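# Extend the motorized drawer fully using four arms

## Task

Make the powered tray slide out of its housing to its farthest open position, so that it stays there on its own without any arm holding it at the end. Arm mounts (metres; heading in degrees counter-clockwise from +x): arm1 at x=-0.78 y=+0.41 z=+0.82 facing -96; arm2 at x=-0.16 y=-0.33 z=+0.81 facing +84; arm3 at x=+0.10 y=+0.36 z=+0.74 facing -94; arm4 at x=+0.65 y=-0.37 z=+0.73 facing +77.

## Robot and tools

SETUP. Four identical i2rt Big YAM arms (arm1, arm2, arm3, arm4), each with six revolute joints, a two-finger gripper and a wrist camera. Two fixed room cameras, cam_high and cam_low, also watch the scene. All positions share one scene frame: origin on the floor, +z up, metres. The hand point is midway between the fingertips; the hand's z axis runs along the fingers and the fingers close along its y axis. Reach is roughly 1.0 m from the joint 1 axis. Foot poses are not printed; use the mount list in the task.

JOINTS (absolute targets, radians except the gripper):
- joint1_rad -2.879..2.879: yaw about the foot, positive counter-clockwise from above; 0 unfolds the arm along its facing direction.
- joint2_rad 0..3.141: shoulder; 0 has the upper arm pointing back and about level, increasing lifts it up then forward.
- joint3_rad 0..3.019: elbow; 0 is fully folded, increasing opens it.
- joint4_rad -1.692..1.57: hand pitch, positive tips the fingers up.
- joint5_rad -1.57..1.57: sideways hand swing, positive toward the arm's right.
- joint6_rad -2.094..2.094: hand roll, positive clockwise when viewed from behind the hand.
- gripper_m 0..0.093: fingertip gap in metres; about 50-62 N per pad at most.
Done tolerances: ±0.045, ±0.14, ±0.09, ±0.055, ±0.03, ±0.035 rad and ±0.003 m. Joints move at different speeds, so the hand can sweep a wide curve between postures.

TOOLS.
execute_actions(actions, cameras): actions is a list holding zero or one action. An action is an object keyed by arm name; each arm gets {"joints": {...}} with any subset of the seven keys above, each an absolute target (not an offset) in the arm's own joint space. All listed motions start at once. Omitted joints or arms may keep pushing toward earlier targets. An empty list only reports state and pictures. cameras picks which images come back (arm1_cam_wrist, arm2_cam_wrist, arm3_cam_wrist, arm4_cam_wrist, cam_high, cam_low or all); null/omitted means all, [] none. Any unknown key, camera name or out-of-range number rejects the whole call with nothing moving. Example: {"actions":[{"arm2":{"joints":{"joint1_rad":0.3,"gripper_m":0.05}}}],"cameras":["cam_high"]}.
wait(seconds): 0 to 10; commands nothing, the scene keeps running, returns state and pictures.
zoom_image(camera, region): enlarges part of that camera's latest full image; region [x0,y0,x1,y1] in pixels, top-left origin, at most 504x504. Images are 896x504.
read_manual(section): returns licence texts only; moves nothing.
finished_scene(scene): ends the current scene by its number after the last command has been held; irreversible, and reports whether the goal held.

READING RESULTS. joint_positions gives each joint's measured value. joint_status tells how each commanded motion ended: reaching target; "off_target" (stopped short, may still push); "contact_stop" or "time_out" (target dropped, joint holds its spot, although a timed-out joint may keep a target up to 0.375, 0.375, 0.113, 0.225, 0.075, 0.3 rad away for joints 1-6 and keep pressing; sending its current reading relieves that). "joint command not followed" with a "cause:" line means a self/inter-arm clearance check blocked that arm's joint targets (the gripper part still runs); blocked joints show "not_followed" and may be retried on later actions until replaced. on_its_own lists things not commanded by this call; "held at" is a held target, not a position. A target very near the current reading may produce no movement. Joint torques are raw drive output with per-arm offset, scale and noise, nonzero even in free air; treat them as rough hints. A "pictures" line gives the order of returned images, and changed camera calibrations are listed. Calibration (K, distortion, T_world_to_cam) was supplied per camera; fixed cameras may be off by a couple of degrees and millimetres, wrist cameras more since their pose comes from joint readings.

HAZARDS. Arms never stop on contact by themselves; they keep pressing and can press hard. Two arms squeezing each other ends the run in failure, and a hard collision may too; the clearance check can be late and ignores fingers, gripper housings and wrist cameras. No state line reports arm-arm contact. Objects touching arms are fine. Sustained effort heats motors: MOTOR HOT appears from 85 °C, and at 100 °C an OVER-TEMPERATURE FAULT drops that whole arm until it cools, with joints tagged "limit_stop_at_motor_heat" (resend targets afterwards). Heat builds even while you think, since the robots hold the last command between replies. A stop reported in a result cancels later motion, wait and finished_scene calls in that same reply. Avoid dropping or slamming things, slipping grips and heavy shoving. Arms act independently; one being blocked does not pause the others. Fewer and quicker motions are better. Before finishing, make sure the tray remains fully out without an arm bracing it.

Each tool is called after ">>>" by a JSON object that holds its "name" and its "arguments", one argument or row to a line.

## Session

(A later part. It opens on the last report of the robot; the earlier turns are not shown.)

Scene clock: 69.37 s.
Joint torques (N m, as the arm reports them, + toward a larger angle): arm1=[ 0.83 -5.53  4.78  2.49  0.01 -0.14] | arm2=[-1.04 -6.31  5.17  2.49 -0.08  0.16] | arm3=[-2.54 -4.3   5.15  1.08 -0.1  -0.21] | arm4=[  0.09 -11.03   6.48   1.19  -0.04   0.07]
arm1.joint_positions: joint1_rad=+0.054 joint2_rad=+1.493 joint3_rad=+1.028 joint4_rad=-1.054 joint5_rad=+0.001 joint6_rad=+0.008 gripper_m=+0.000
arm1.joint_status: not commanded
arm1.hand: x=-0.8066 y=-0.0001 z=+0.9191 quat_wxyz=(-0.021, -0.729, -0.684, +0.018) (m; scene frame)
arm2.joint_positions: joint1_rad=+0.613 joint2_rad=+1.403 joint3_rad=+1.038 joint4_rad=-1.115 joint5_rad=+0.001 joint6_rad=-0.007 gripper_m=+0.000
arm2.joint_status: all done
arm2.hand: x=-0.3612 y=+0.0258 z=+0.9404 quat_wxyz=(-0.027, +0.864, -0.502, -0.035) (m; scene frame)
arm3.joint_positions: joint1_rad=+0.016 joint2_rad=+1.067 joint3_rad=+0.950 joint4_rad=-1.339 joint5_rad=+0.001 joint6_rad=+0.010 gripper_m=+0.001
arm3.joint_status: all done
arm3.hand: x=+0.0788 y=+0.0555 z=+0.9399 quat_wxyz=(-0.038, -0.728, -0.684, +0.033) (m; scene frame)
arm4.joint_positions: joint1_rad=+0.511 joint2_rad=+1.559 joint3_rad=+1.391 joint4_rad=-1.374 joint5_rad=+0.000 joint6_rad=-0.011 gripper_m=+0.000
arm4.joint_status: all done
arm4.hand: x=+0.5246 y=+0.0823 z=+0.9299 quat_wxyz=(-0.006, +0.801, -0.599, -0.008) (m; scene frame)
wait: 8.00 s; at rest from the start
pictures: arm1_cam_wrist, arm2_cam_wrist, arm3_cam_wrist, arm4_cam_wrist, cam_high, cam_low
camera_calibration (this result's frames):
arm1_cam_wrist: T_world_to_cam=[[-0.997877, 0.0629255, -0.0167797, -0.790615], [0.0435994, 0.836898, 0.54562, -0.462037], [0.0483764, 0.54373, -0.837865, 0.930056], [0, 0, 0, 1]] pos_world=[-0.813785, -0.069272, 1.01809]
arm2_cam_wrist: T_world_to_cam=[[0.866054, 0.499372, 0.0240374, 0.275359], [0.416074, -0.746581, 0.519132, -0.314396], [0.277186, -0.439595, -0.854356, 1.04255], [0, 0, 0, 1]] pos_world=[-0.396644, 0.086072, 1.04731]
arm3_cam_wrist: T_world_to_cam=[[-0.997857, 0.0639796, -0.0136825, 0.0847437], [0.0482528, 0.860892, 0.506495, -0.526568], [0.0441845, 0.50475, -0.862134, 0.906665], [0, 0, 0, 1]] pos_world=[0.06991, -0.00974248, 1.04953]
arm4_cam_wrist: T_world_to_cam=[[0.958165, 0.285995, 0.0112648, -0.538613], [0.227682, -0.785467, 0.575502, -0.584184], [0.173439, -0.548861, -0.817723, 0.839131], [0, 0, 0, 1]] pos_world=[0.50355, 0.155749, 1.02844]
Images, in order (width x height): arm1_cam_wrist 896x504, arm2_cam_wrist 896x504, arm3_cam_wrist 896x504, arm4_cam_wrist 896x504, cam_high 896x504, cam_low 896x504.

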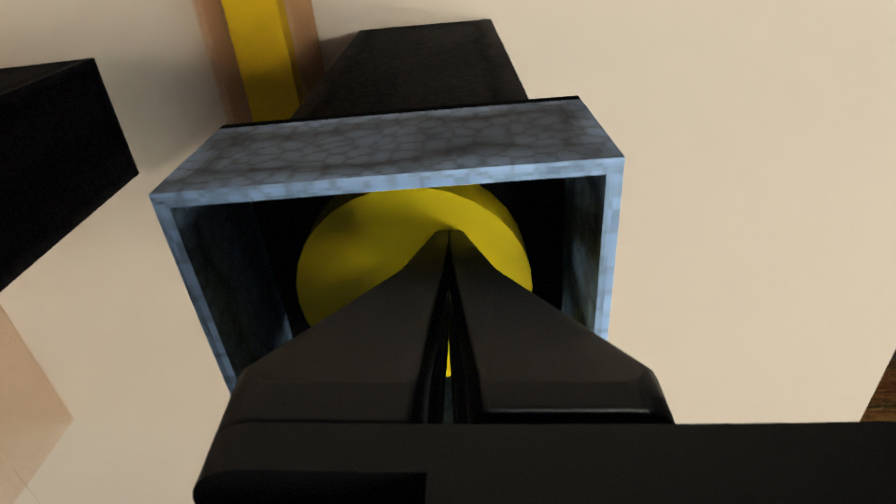

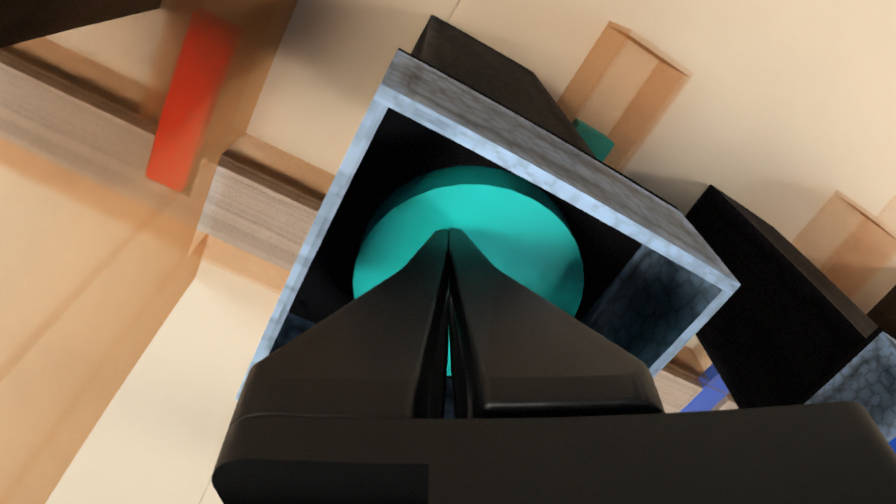

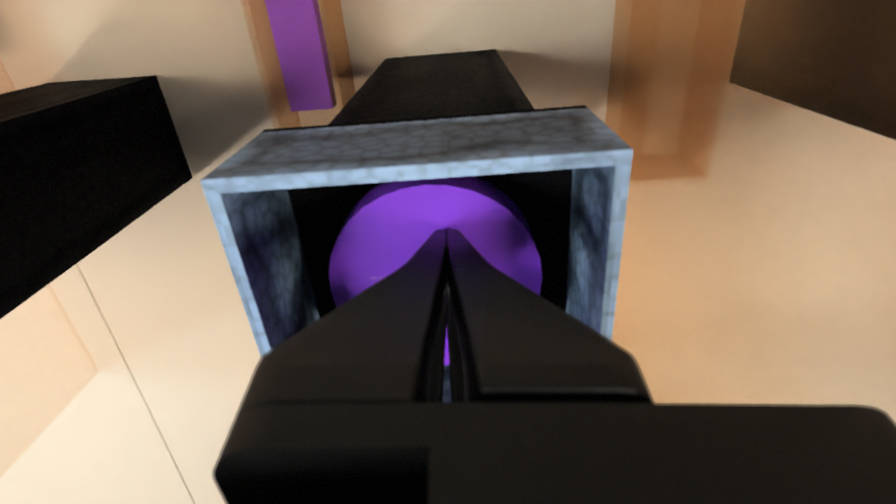

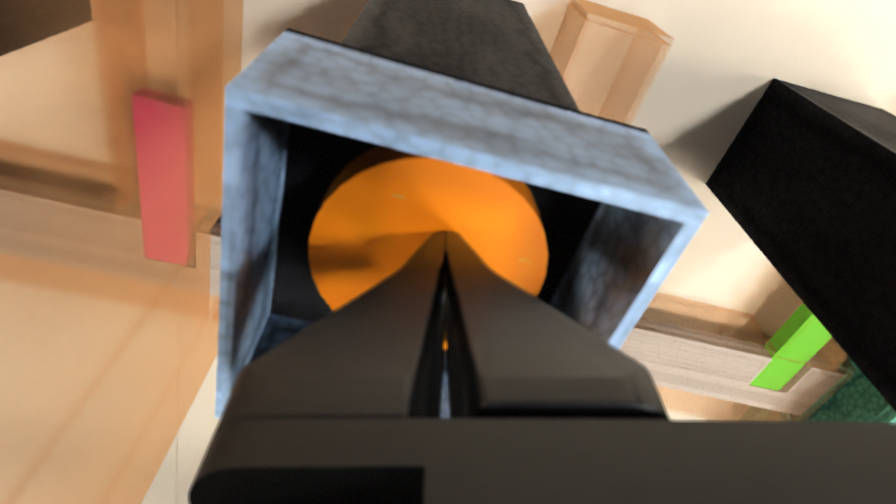

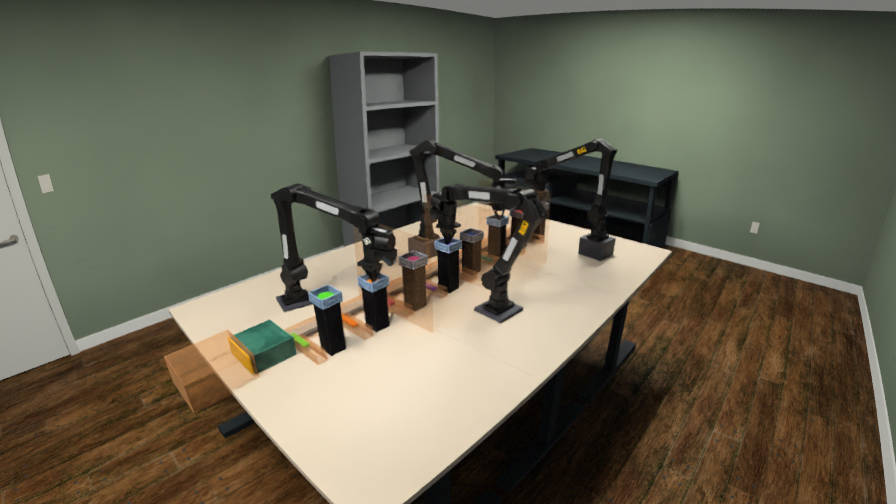

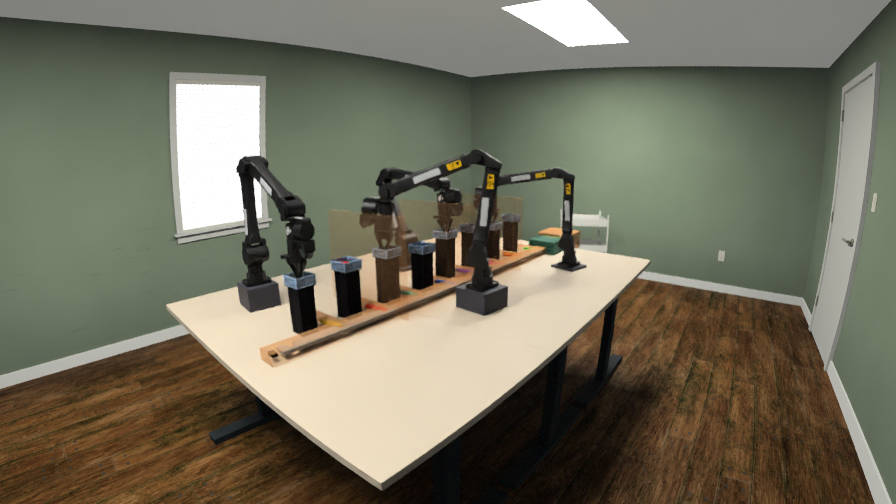

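>>> {"name": "wait", "arguments": {
  "seconds": 10
}}

Scene clock: 80.13 s.
Joint torques (N m, as the arm reports them, + toward a larger angle): arm1=[ 0.95 -5.67  4.79  2.49  0.01 -0.15] | arm2=[-1.   -6.14  5.23  2.56 -0.1   0.19] | arm3=[-2.38 -4.37  5.14  1.05 -0.11 -0.2 ] | arm4=[  0.09 -11.04   6.49   1.19  -0.04   0.07]
arm1.joint_positions: joint1_rad=+0.054 joint2_rad=+1.493 joint3_rad=+1.028 joint4_rad=-1.054 joint5_rad=+0.001 joint6_rad=+0.008 gripper_m=+0.000
arm1.joint_status: not commanded
arm1.hand: x=-0.8066 y=-0.0001 z=+0.9191 quat_wxyz=(-0.021, -0.729, -0.684, +0.018) (m; scene frame)
arm2.joint_positions: joint1_rad=+0.613 joint2_rad=+1.403 joint3_rad=+1.038 joint4_rad=-1.115 joint5_rad=+0.001 joint6_rad=-0.007 gripper_m=+0.000
arm2.joint_status: all done
arm2.hand: x=-0.3612 y=+0.0258 z=+0.9404 quat_wxyz=(-0.027, +0.864, -0.502, -0.035) (m; scene frame)
arm3.joint_positions: joint1_rad=+0.016 joint2_rad=+1.067 joint3_rad=+0.950 joint4_rad=-1.339 joint5_rad=+0.001 joint6_rad=+0.010 gripper_m=+0.001
arm3.joint_status: all done
arm3.hand: x=+0.0788 y=+0.0555 z=+0.9399 quat_wxyz=(-0.038, -0.728, -0.684, +0.033) (m; scene frame)
arm4.joint_positions: joint1_rad=+0.511 joint2_rad=+1.559 joint3_rad=+1.391 joint4_rad=-1.374 joint5_rad=+0.000 joint6_rad=-0.011 gripper_m=+0.000
arm4.joint_status: all done
arm4.hand: x=+0.5246 y=+0.0823 z=+0.9299 quat_wxyz=(-0.006, +0.801, -0.599, -0.008) (m; scene frame)
wait: 10.00 s; at rest from the start
pictures: arm1_cam_wrist, arm2_cam_wrist, arm3_cam_wrist, arm4_cam_wrist, cam_high, cam_low
camera_calibration (this result's frames):
arm1_cam_wrist: T_world_to_cam=[[-0.997877, 0.0629255, -0.0167797, -0.790615], [0.0435994, 0.836898, 0.54562, -0.462037], [0.0483764, 0.54373, -0.837865, 0.930056], [0, 0, 0, 1]] pos_world=[-0.813785, -0.069272, 1.01809]
arm2_cam_wrist: T_world_to_cam=[[0.866054, 0.499372, 0.0240374, 0.275359], [0.416074, -0.746581, 0.519132, -0.314396], [0.277186, -0.439595, -0.854356, 1.04255], [0, 0, 0, 1]] pos_world=[-0.396644, 0.086072, 1.04731]
arm3_cam_wrist: T_world_to_cam=[[-0.997857, 0.0639796, -0.0136825, 0.0847437], [0.0482528, 0.860892, 0.506495, -0.526568], [0.0441845, 0.50475, -0.862134, 0.906665], [0, 0, 0, 1]] pos_world=[0.06991, -0.00974248, 1.04953]
arm4_cam_wrist: T_world_to_cam=[[0.958165, 0.285995, 0.0112648, -0.538613], [0.227682, -0.785467, 0.575502, -0.584184], [0.173439, -0.548861, -0.817723, 0.839131], [0, 0, 0, 1]] pos_world=[0.50355, 0.155749, 1.02844]
Images, in order (width x height): arm1_cam_wrist 896x504, arm2_cam_wrist 896x504, arm3_cam_wrist 896x504, arm4_cam_wrist 896x504, cam_high 896x504, cam_low 896x504.

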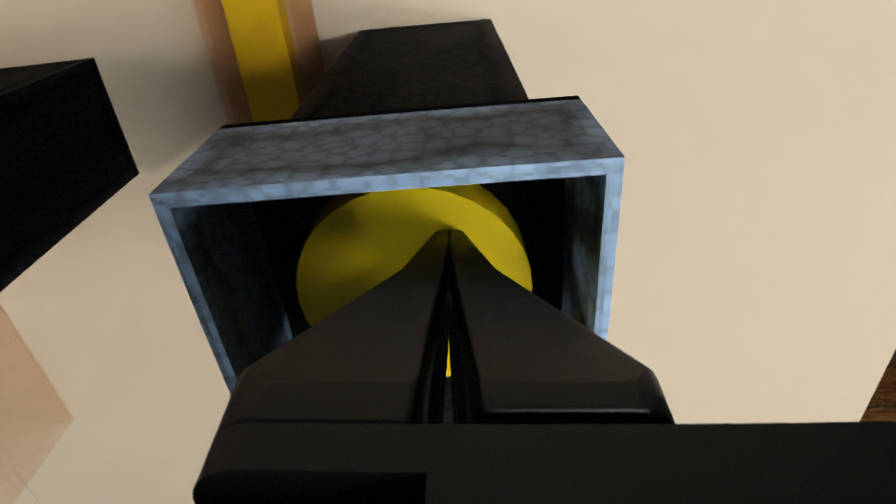

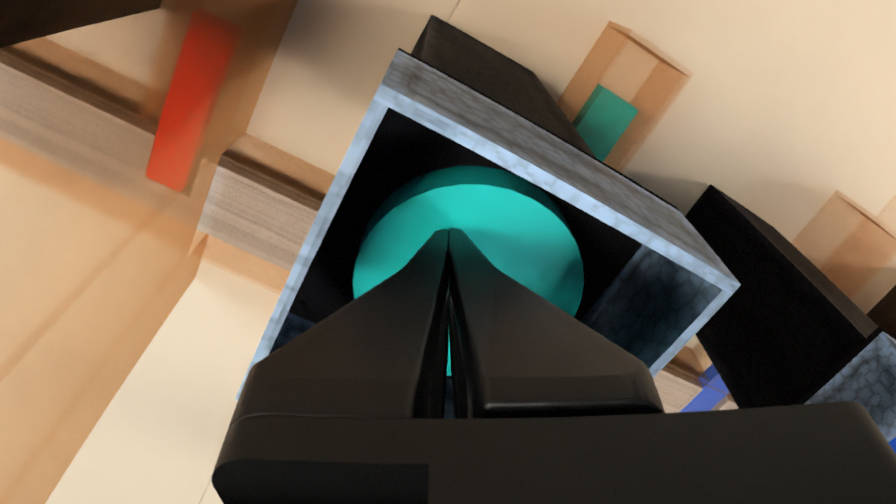

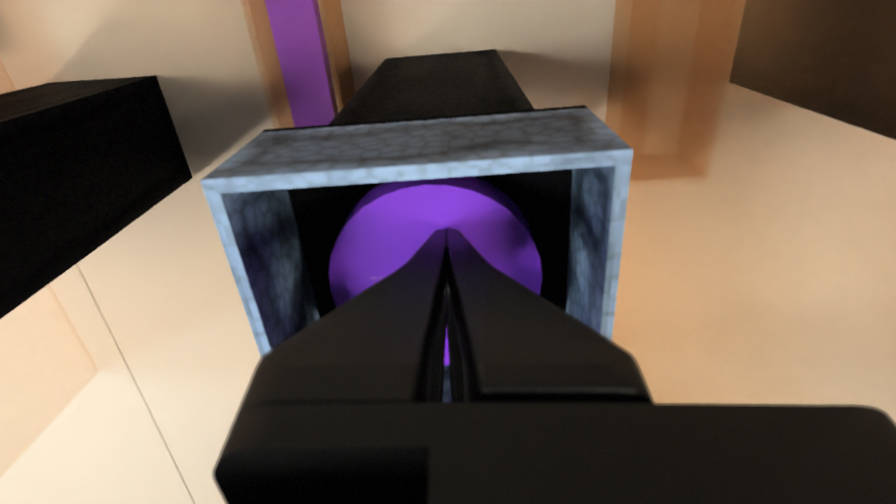

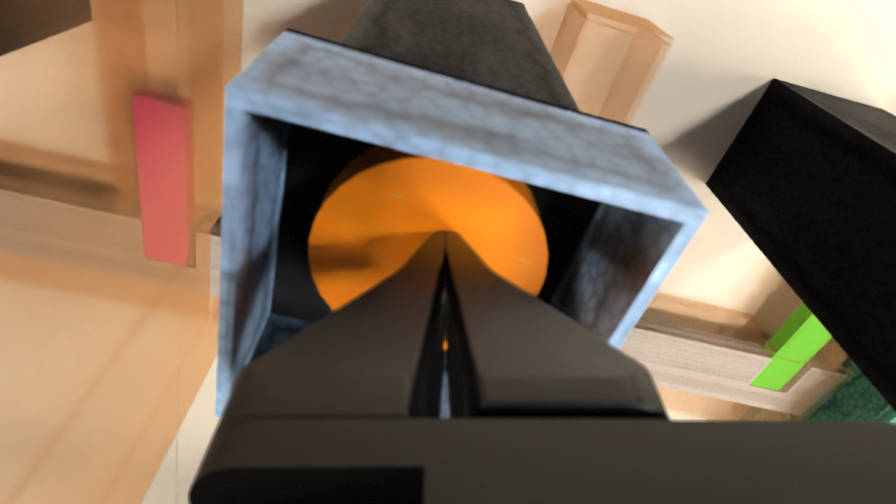

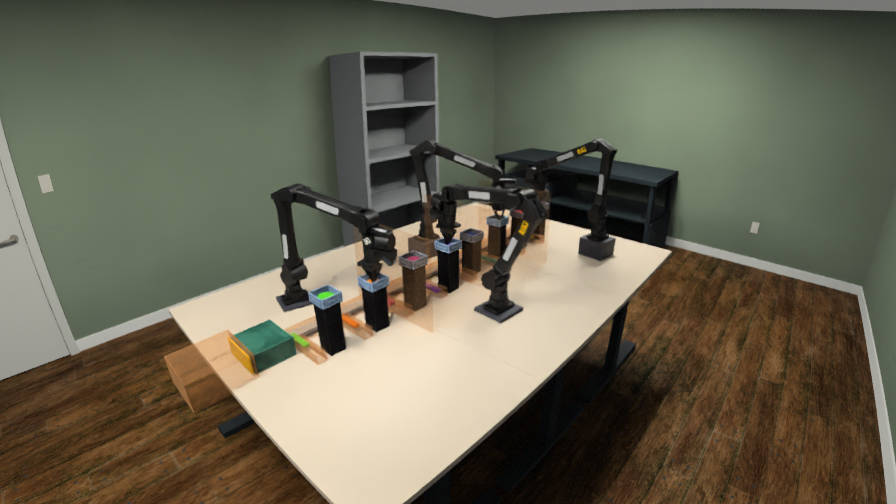

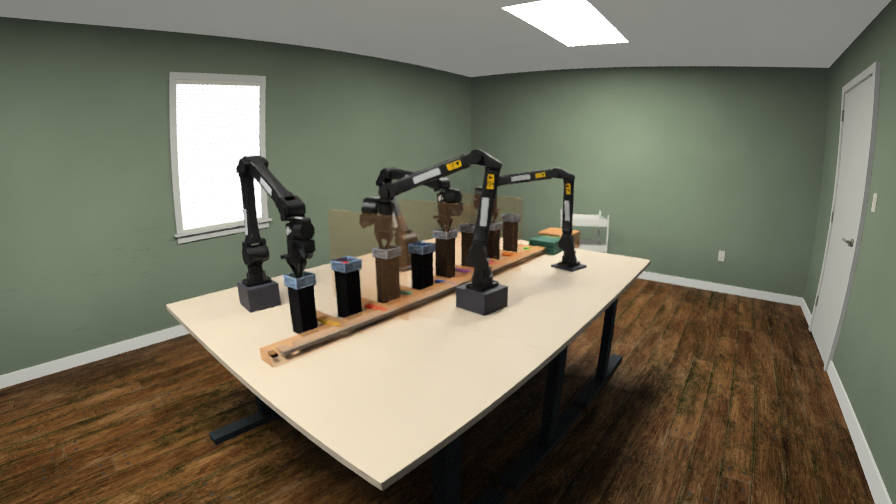

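>>> {"name": "zoom_image", "arguments": {
  "camera": "cam_low",
  "region": [250, 230, 560, 380]
}}

Region (250, 230, 560, 380) of cam_low's 896x504 image, scaled by 1.626, with more detail than that image has; it fills the top 244 rows of this view, and the rest is white.

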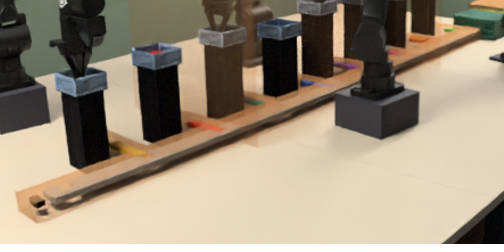

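>>> {"name": "zoom_image", "arguments": {
  "camera": "cam_high",
  "region": [260, 230, 520, 370]
}}

Region (260, 230, 520, 370) of cam_high's 896x504 image, scaled by 1.938, with more detail than that image has; it fills the top 271 rows of this view, and the rest is white.

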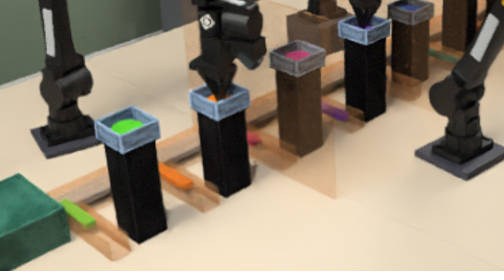

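>>> {"name": "zoom_image", "arguments": {
  "camera": "cam_low",
  "region": [290, 290, 410, 340]
}}

Region (290, 290, 410, 340) of cam_low's 896x504 image, scaled by 4.200, with more detail than that image has; it fills the top 210 rows of this view, and the rest is white.

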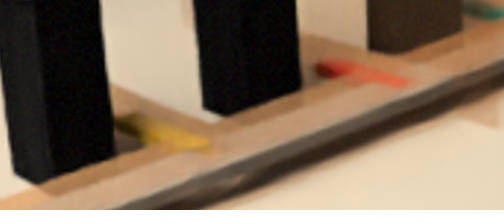

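>>> {"name": "execute_actions", "arguments": {
  "actions": [
    {"arm2": {"joints": {"joint2_rad": 1.401, "joint3_rad": 1.178, "joint4_rad": -1.348}}}
  ],
  "cameras": []
}}

Scene clock: 82.17 s.
Joint torques (N m, as the arm reports them, + toward a larger angle): arm1=[ 0.85 -5.58  4.75  2.47  0.02 -0.15] | arm2=[ -0.88 -13.38  12.61  -0.41  -0.08   0.17] | arm3=[-2.48 -4.31  5.13  1.01 -0.11 -0.2 ] | arm4=[  0.08 -11.03   6.48   1.19  -0.04   0.06]
arm1.joint_positions: joint1_rad=+0.054 joint2_rad=+1.493 joint3_rad=+1.028 joint4_rad=-1.054 joint5_rad=+0.001 joint6_rad=+0.008 gripper_m=+0.000
arm1.joint_status: not commanded
arm1.hand: x=-0.8066 y=-0.0001 z=+0.9191 quat_wxyz=(-0.021, -0.729, -0.684, +0.018) (m; scene frame)
arm2.joint_positions: joint1_rad=+0.613 joint2_rad=+1.400 joint3_rad=+1.142 joint4_rad=-1.334 joint5_rad=+0.001 joint6_rad=-0.007 gripper_m=+0.000
arm2.joint_status: all done
arm2.hand: x=-0.3537 y=+0.0117 z=+0.9783 quat_wxyz=(+0.002, +0.864, -0.503, +0.013) (m; scene frame)
arm3.joint_positions: joint1_rad=+0.016 joint2_rad=+1.067 joint3_rad=+0.950 joint4_rad=-1.339 joint5_rad=+0.001 joint6_rad=+0.010 gripper_m=+0.001
arm3.joint_status: not commanded
arm3.hand: x=+0.0788 y=+0.0555 z=+0.9399 quat_wxyz=(-0.038, -0.728, -0.684, +0.033) (m; scene frame)
arm4.joint_positions: joint1_rad=+0.511 joint2_rad=+1.559 joint3_rad=+1.391 joint4_rad=-1.374 joint5_rad=+0.000 joint6_rad=-0.011 gripper_m=+0.000
arm4.joint_status: not commanded
arm4.hand: x=+0.5246 y=+0.0823 z=+0.9299 quat_wxyz=(-0.006, +0.801, -0.599, -0.008) (m; scene frame)
pictures: none
No camera images: the call's "cameras" was empty. Leave "cameras" out to get every camera's image.

>>> {"name": "execute_actions", "arguments": {
  "actions": [
    {"arm2": {"joints": {"joint1_rad": 0.017, "joint2_rad": 1.289, "joint3_rad": 1.058, "joint4_rad": -1.34}}}
  ],
  "cameras": ["arm2_cam_wrist", "cam_low"]
}}

Scene clock: 83.47 s.
Joint torques (N m, as the arm reports them, + toward a larger angle): arm1=[ 0.93 -5.66  4.78  2.47  0.   -0.14] | arm2=[ -0.52 -11.54   9.49  -0.05  -0.07   0.17] | arm3=[-2.46 -4.37  5.17  1.07 -0.11 -0.22] | arm4=[  0.09 -11.04   6.48   1.19  -0.04   0.07]
arm1.joint_positions: joint1_rad=+0.054 joint2_rad=+1.493 joint3_rad=+1.028 joint4_rad=-1.054 joint5_rad=+0.001 joint6_rad=+0.008 gripper_m=+0.000
arm1.joint_status: not commanded
arm1.hand: x=-0.8066 y=-0.0001 z=+0.9191 quat_wxyz=(-0.021, -0.729, -0.684, +0.018) (m; scene frame)
arm2.joint_positions: joint1_rad=+0.022 joint2_rad=+1.291 joint3_rad=+1.062 joint4_rad=-1.334 joint5_rad=+0.001 joint6_rad=-0.007 gripper_m=+0.000
arm2.joint_status: all done
arm2.hand: x=-0.1353 y=+0.0274 z=+0.9893 quat_wxyz=(-0.007, +0.680, -0.733, +0.000) (m; scene frame)
arm3.joint_positions: joint1_rad=+0.016 joint2_rad=+1.067 joint3_rad=+0.950 joint4_rad=-1.339 joint5_rad=+0.001 joint6_rad=+0.010 gripper_m=+0.001
arm3.joint_status: not commanded
arm3.hand: x=+0.0788 y=+0.0555 z=+0.9399 quat_wxyz=(-0.038, -0.728, -0.684, +0.033) (m; scene frame)
arm4.joint_positions: joint1_rad=+0.511 joint2_rad=+1.559 joint3_rad=+1.391 joint4_rad=-1.374 joint5_rad=+0.000 joint6_rad=-0.011 gripper_m=+0.000
arm4.joint_status: not commanded
arm4.hand: x=+0.5246 y=+0.0823 z=+0.9299 quat_wxyz=(-0.006, +0.801, -0.599, -0.008) (m; scene frame)
pictures: arm2_cam_wrist, cam_low
camera_calibration (this result's frames):
arm2_cam_wrist: T_world_to_cam=[[0.99751, -0.066713, 0.0228808, 0.112169], [-0.0675162, -0.809477, 0.583257, -0.559691], [-0.0203893, -0.583349, -0.811965, 0.944232], [0, 0, 0, 1]] pos_world=[-0.130426, 0.105243, 1.09056]
Images, in order (width x height): arm2_cam_wrist 896x504, cam_low 896x504.

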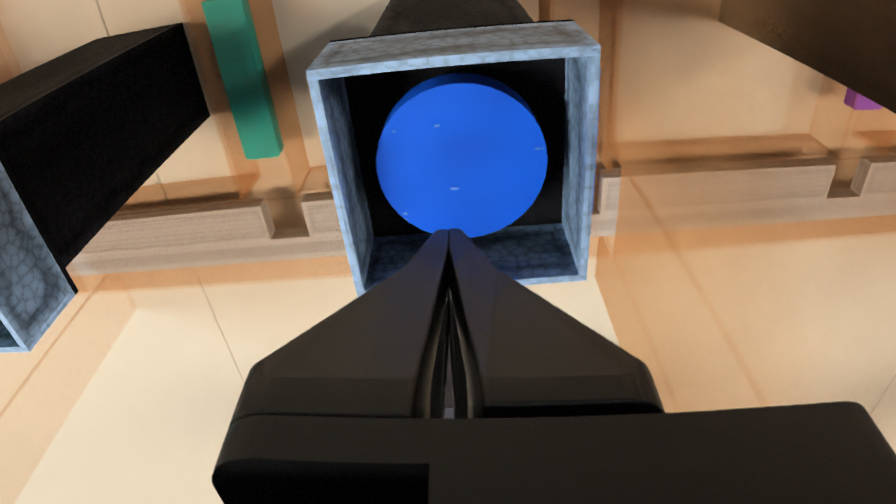

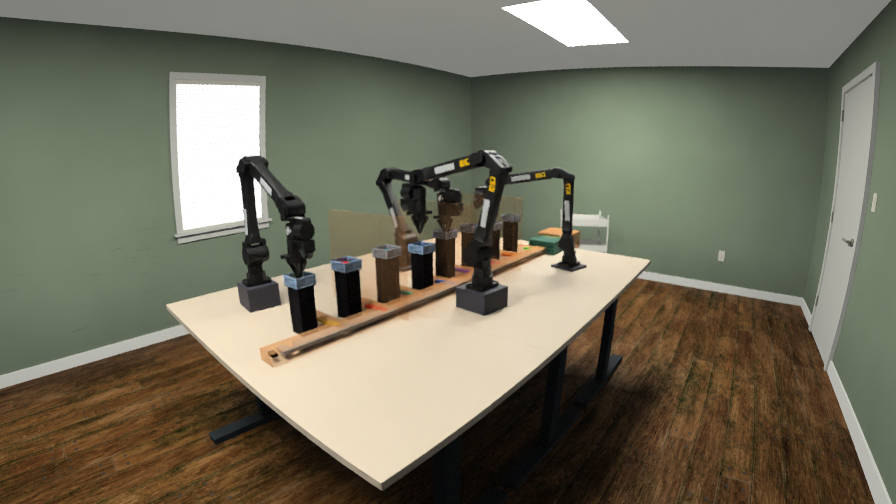

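>>> {"name": "execute_actions", "arguments": {
  "actions": [
    {"arm2": {"joints": {"joint1_rad": 0.016, "joint2_rad": 1.397, "joint3_rad": 0.872, "joint4_rad": -1.046}}}
  ],
  "cameras": ["arm2_cam_wrist", "cam_low"]
}}

Scene clock: 84.77 s.
Joint torques (N m, as the arm reports them, + toward a larger angle): arm1=[ 0.96 -5.67  4.76  2.48  0.01 -0.14] | arm2=[-1.21 -6.9   5.78  2.38 -0.09  0.17] | arm3=[-2.57 -4.39  5.16  1.08 -0.11 -0.21] | arm4=[  0.09 -11.     6.48   1.18  -0.04   0.07]
arm1.joint_positions: joint1_rad=+0.054 joint2_rad=+1.493 joint3_rad=+1.028 joint4_rad=-1.054 joint5_rad=+0.001 joint6_rad=+0.008 gripper_m=+0.000
arm1.joint_status: not commanded
arm1.hand: x=-0.8066 y=-0.0001 z=+0.9191 quat_wxyz=(-0.021, -0.729, -0.684, +0.018) (m; scene frame)
arm2.joint_positions: joint1_rad=+0.022 joint2_rad=+1.345 joint3_rad=+0.914 joint4_rad=-1.088 joint5_rad=+0.001 joint6_rad=-0.007 gripper_m=+0.000
arm2.joint_status: all done
arm2.hand: x=-0.1341 y=+0.0342 z=+0.9182 quat_wxyz=(-0.023, +0.680, -0.732, -0.015) (m; scene frame)
arm3.joint_positions: joint1_rad=+0.016 joint2_rad=+1.067 joint3_rad=+0.950 joint4_rad=-1.339 joint5_rad=+0.001 joint6_rad=+0.010 gripper_m=+0.001
arm3.joint_status: not commanded
arm3.hand: x=+0.0788 y=+0.0555 z=+0.9399 quat_wxyz=(-0.038, -0.728, -0.684, +0.033) (m; scene frame)
arm4.joint_positions: joint1_rad=+0.511 joint2_rad=+1.559 joint3_rad=+1.391 joint4_rad=-1.374 joint5_rad=+0.000 joint6_rad=-0.011 gripper_m=+0.000
arm4.joint_status: not commanded
arm4.hand: x=+0.5246 y=+0.0823 z=+0.9299 quat_wxyz=(-0.006, +0.801, -0.599, -0.008) (m; scene frame)
pictures: arm2_cam_wrist, cam_low
camera_calibration (this result's frames):
arm2_cam_wrist: T_world_to_cam=[[0.997465, -0.0673086, 0.0231025, 0.112939], [-0.0689583, -0.834029, 0.547394, -0.479091], [-0.0175761, -0.547599, -0.836556, 0.912127], [0, 0, 0, 1]] pos_world=[-0.129659, 0.107506, 1.02269]
Images, in order (width x height): arm2_cam_wrist 896x504, cam_low 896x504.

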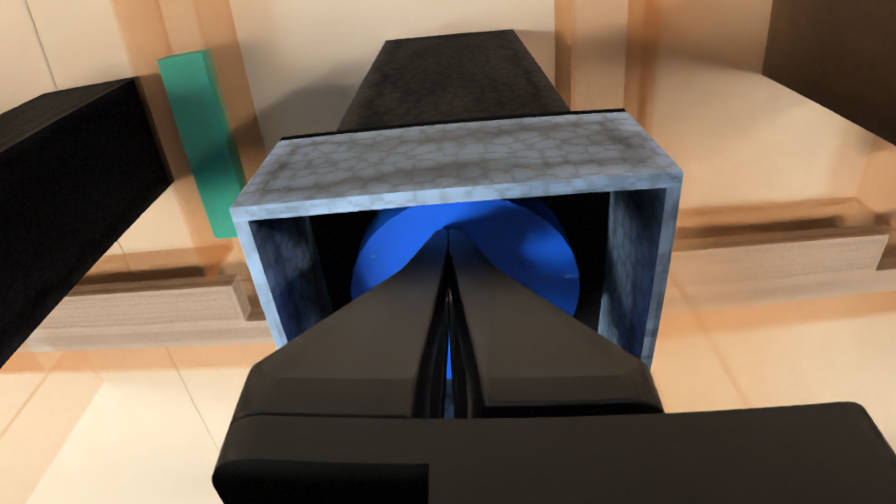

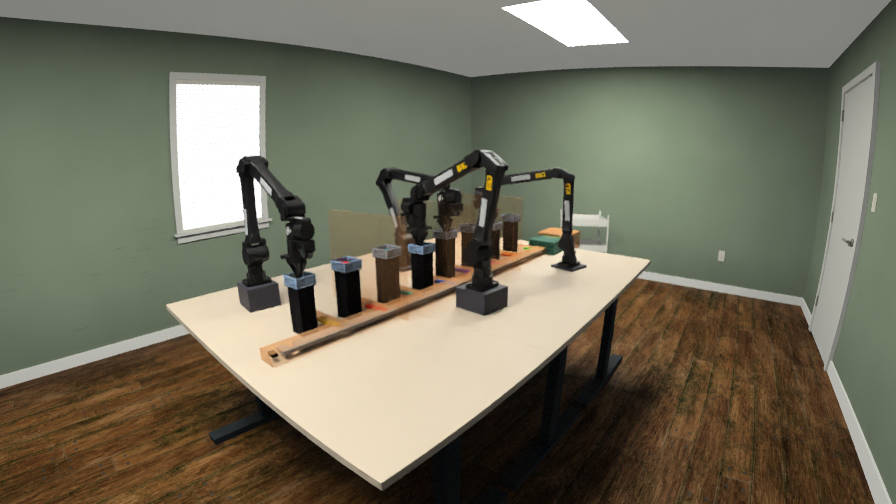

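>>> {"name": "wait", "arguments": {
  "seconds": 3
}}

Scene clock: 87.83 s.
Joint torques (N m, as the arm reports them, + toward a larger angle): arm1=[ 0.82 -5.54  4.76  2.49  0.02 -0.14] | arm2=[-1.02 -6.79  5.85  2.36 -0.06  0.19] | arm3=[-2.43 -4.32  5.13  1.08 -0.1  -0.19] | arm4=[  0.09 -11.03   6.5    1.19  -0.04   0.07]
arm1.joint_positions: joint1_rad=+0.054 joint2_rad=+1.493 joint3_rad=+1.028 joint4_rad=-1.054 joint5_rad=+0.001 joint6_rad=+0.008 gripper_m=+0.000
arm1.joint_status: not commanded
arm1.hand: x=-0.8066 y=-0.0001 z=+0.9191 quat_wxyz=(-0.021, -0.729, -0.684, +0.018) (m; scene frame)
arm2.joint_positions: joint1_rad=+0.022 joint2_rad=+1.345 joint3_rad=+0.914 joint4_rad=-1.088 joint5_rad=+0.001 joint6_rad=-0.007 gripper_m=+0.000
arm2.joint_status: all done
arm2.hand: x=-0.1341 y=+0.0342 z=+0.9182 quat_wxyz=(-0.023, +0.680, -0.732, -0.015) (m; scene frame)
arm3.joint_positions: joint1_rad=+0.016 joint2_rad=+1.067 joint3_rad=+0.950 joint4_rad=-1.339 joint5_rad=+0.001 joint6_rad=+0.010 gripper_m=+0.001
arm3.joint_status: not commanded
arm3.hand: x=+0.0788 y=+0.0555 z=+0.9399 quat_wxyz=(-0.038, -0.728, -0.684, +0.033) (m; scene frame)
arm4.joint_positions: joint1_rad=+0.511 joint2_rad=+1.559 joint3_rad=+1.391 joint4_rad=-1.374 joint5_rad=+0.000 joint6_rad=-0.011 gripper_m=+0.000
arm4.joint_status: not commanded
arm4.hand: x=+0.5246 y=+0.0823 z=+0.9299 quat_wxyz=(-0.006, +0.801, -0.599, -0.008) (m; scene frame)
wait: 3.00 s; at rest by 0.20 s
pictures: arm1_cam_wrist, arm2_cam_wrist, arm3_cam_wrist, arm4_cam_wrist, cam_high, cam_low
camera_calibration (this result's frames):
arm1_cam_wrist: T_world_to_cam=[[-0.997877, 0.0629255, -0.0167797, -0.790615], [0.0435994, 0.836898, 0.54562, -0.462037], [0.0483764, 0.54373, -0.837865, 0.930056], [0, 0, 0, 1]] pos_world=[-0.813785, -0.069272, 1.01809]
arm2_cam_wrist: T_world_to_cam=[[0.997465, -0.0673086, 0.0231025, 0.112939], [-0.0689583, -0.834029, 0.547394, -0.479091], [-0.0175761, -0.547599, -0.836556, 0.912127], [0, 0, 0, 1]] pos_world=[-0.129659, 0.107506, 1.02269]
arm3_cam_wrist: T_world_to_cam=[[-0.997857, 0.0639796, -0.0136825, 0.0847437], [0.0482528, 0.860892, 0.506495, -0.526568], [0.0441845, 0.50475, -0.862134, 0.906665], [0, 0, 0, 1]] pos_world=[0.06991, -0.00974248, 1.04953]
arm4_cam_wrist: T_world_to_cam=[[0.958165, 0.285995, 0.0112648, -0.538613], [0.227682, -0.785467, 0.575502, -0.584184], [0.173439, -0.548861, -0.817723, 0.839131], [0, 0, 0, 1]] pos_world=[0.50355, 0.155749, 1.02844]
Images, in order (width x height): arm1_cam_wrist 896x504, arm2_cam_wrist 896x504, arm3_cam_wrist 896x504, arm4_cam_wrist 896x504, cam_high 896x504, cam_low 896x504.

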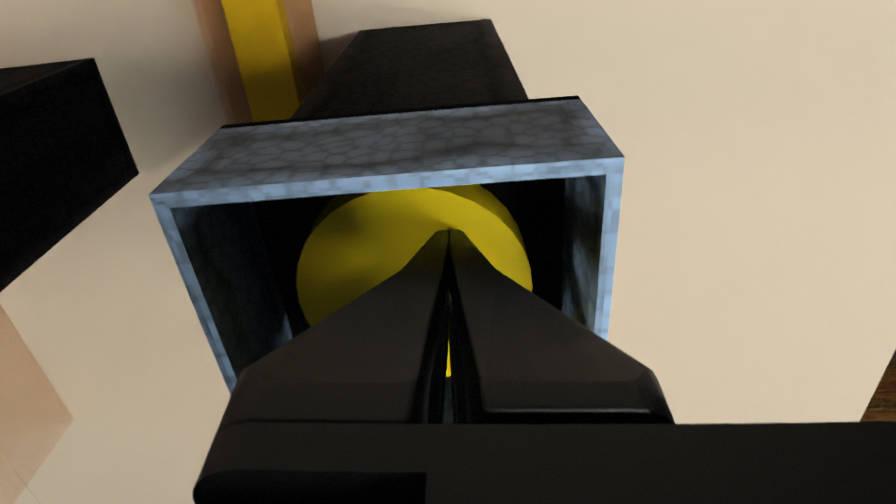

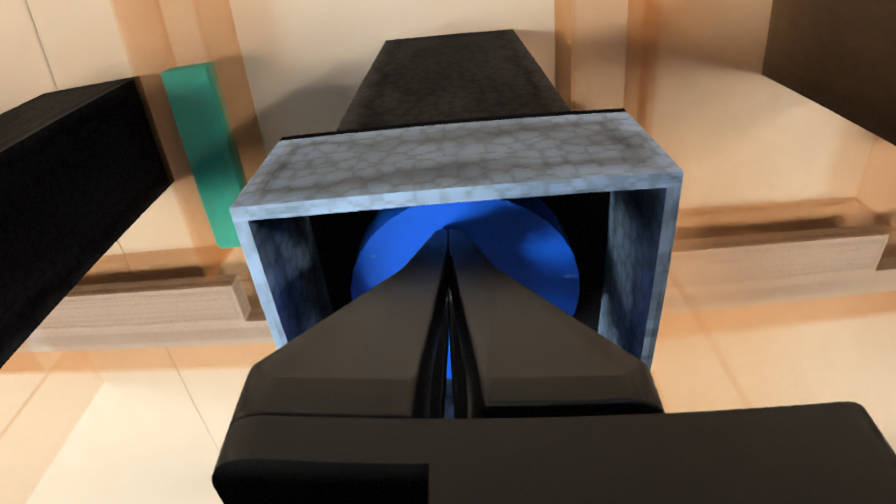

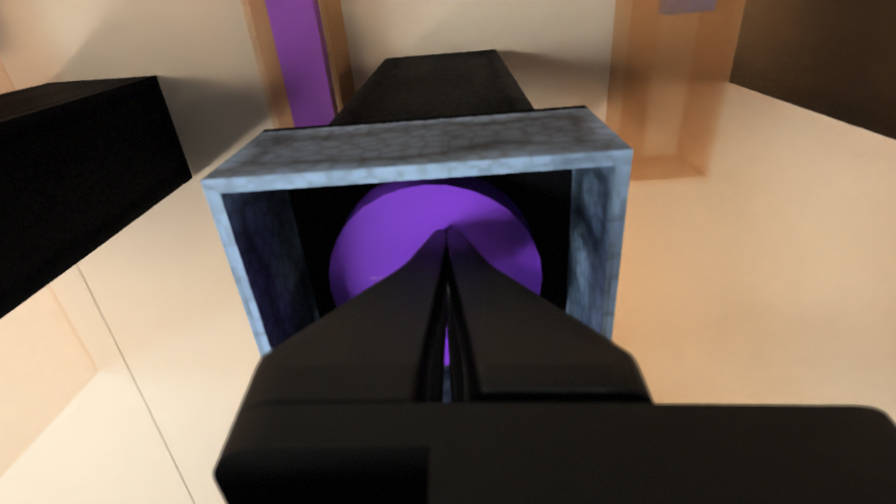

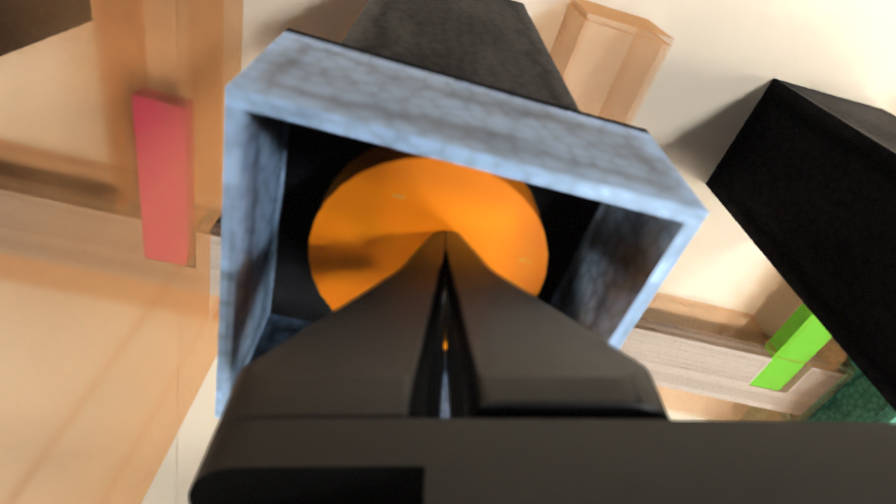

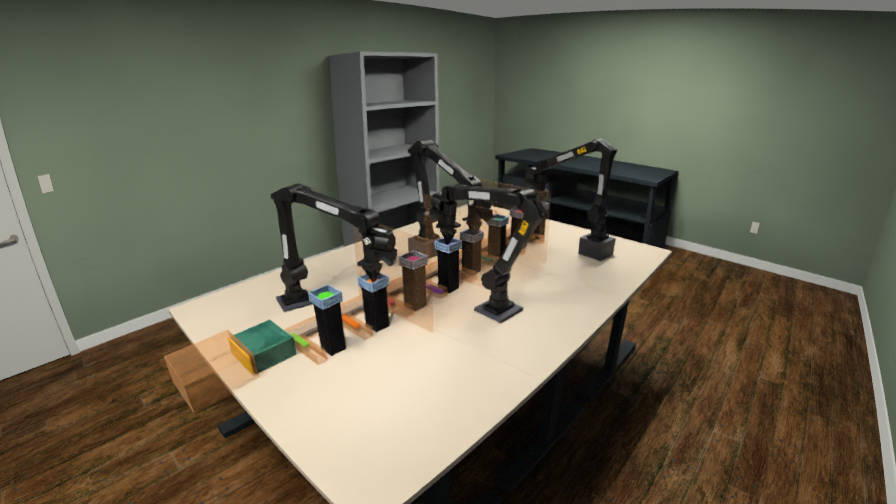

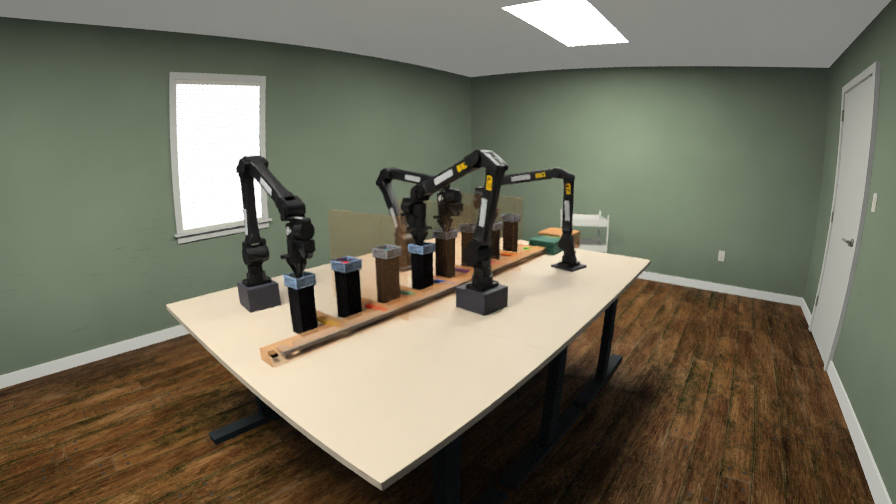

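>>> {"name": "zoom_image", "arguments": {
  "camera": "cam_low",
  "region": [390, 260, 510, 310]
}}

Region (390, 260, 510, 310) of cam_low's 896x504 image, scaled by 4.200, with more detail than that image has; it fills the top 210 rows of this view, and the rest is white.

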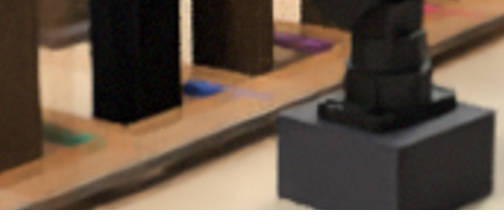

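>>> {"name": "zoom_image", "arguments": {
  "camera": "cam_high",
  "region": [270, 290, 410, 365]
}}

Region (270, 290, 410, 365) of cam_high's 896x504 image, scaled by 3.600, with more detail than that image has; it fills the top 270 rows of this view, and the rest is white.

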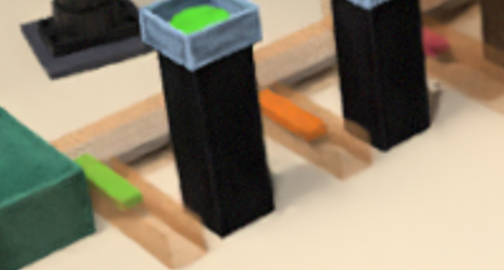

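>>> {"name": "execute_actions", "arguments": {
  "actions": [
    {"arm3": {"joints": {"joint2_rad": 1.089, "joint3_rad": 1.085, "joint4_rad": -1.566}}}
  ],
  "cameras": []
}}

Scene clock: 92.17 s.
Joint torques (N m, as the arm reports them, + toward a larger angle): arm1=[ 0.9  -5.54  4.78  2.5   0.01 -0.15] | arm2=[-1.06 -6.91  5.71  2.41 -0.05  0.16] | arm3=[-2.46 -6.39 14.03 -0.05 -0.11 -0.2 ] | arm4=[  0.06 -11.04   6.5    1.18  -0.04   0.07]
arm1.joint_positions: joint1_rad=+0.054 joint2_rad=+1.493 joint3_rad=+1.028 joint4_rad=-1.054 joint5_rad=+0.001 joint6_rad=+0.008 gripper_m=+0.000
arm1.joint_status: not commanded
arm1.hand: x=-0.8066 y=-0.0001 z=+0.9191 quat_wxyz=(-0.021, -0.729, -0.684, +0.018) (m; scene frame)
arm2.joint_positions: joint1_rad=+0.022 joint2_rad=+1.345 joint3_rad=+0.914 joint4_rad=-1.088 joint5_rad=+0.001 joint6_rad=-0.007 gripper_m=+0.000
arm2.joint_status: not commanded
arm2.hand: x=-0.1341 y=+0.0342 z=+0.9182 quat_wxyz=(-0.023, +0.680, -0.732, -0.015) (m; scene frame)
arm3.joint_positions: joint1_rad=+0.016 joint2_rad=+1.068 joint3_rad=+1.044 joint4_rad=-1.554 joint5_rad=+0.001 joint6_rad=+0.010 gripper_m=+0.001
arm3.joint_status: all done
arm3.hand: x=+0.0799 y=+0.0822 z=+0.9743 quat_wxyz=(+0.004, -0.729, -0.685, -0.011) (m; scene frame)
arm4.joint_positions: joint1_rad=+0.511 joint2_rad=+1.559 joint3_rad=+1.391 joint4_rad=-1.374 joint5_rad=+0.000 joint6_rad=-0.011 gripper_m=+0.000
arm4.joint_status: not commanded
arm4.hand: x=+0.5246 y=+0.0823 z=+0.9299 quat_wxyz=(-0.006, +0.801, -0.599, -0.008) (m; scene frame)
pictures: none
No camera images: the call's "cameras" was empty. Leave "cameras" out to get every camera's image.

>>> {"name": "execute_actions", "arguments": {
  "actions": [
    {"arm3": {"joints": {"joint1_rad": 0.664, "joint2_rad": 1.264, "joint3_rad": 1.221, "joint4_rad": -1.528}}}
  ],
  "cameras": ["arm3_cam_wrist"]
}}

Scene clock: 93.50 s.
Joint torques (N m, as the arm reports them, + toward a larger angle): arm1=[ 0.92 -5.66  4.78  2.49  0.02 -0.15] | arm2=[-0.9  -7.13  5.72  2.39 -0.12  0.19] | arm3=[ -0.96 -11.11  13.23   0.67  -0.1   -0.2 ] | arm4=[  0.08 -11.05   6.49   1.18  -0.04   0.07]
arm1.joint_positions: joint1_rad=+0.054 joint2_rad=+1.493 joint3_rad=+1.028 joint4_rad=-1.054 joint5_rad=+0.001 joint6_rad=+0.008 gripper_m=+0.000
arm1.joint_status: not commanded
arm1.hand: x=-0.8066 y=-0.0001 z=+0.9191 quat_wxyz=(-0.021, -0.729, -0.684, +0.018) (m; scene frame)
arm2.joint_positions: joint1_rad=+0.022 joint2_rad=+1.345 joint3_rad=+0.914 joint4_rad=-1.088 joint5_rad=+0.001 joint6_rad=-0.007 gripper_m=+0.000
arm2.joint_status: not commanded
arm2.hand: x=-0.1341 y=+0.0342 z=+0.9182 quat_wxyz=(-0.023, +0.680, -0.732, -0.015) (m; scene frame)
arm3.joint_positions: joint1_rad=+0.659 joint2_rad=+1.265 joint3_rad=+1.187 joint4_rad=-1.532 joint5_rad=+0.000 joint6_rad=+0.009 gripper_m=+0.001
arm3.joint_status: all done
arm3.hand: x=+0.2863 y=+0.0747 z=+0.9733 quat_wxyz=(+0.016, -0.475, -0.880, -0.017) (m; scene frame)
arm4.joint_positions: joint1_rad=+0.511 joint2_rad=+1.559 joint3_rad=+1.391 joint4_rad=-1.374 joint5_rad=+0.000 joint6_rad=-0.011 gripper_m=+0.000
arm4.joint_status: not commanded
arm4.hand: x=+0.5246 y=+0.0823 z=+0.9299 quat_wxyz=(-0.006, +0.801, -0.599, -0.008) (m; scene frame)
pictures: arm3_cam_wrist
camera_calibration (this result's frames):
arm3_cam_wrist: T_world_to_cam=[[-0.836592, -0.547501, -0.0188794, 0.295559], [-0.437123, 0.646367, 0.625407, -0.530822], [-0.330208, 0.531463, -0.78007, 0.941894], [0, 0, 0, 1]] pos_world=[0.326249, 0.00434259, 1.0723]
Images, in order (width x height): arm3_cam_wrist 896x504.

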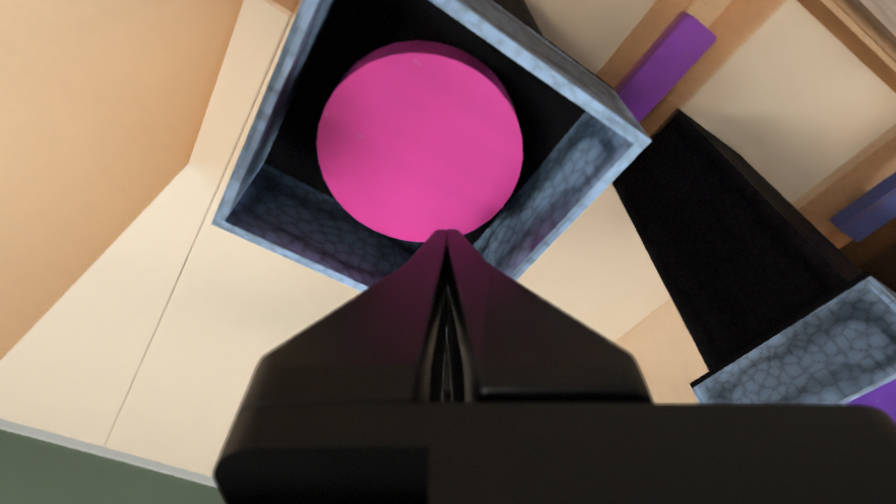

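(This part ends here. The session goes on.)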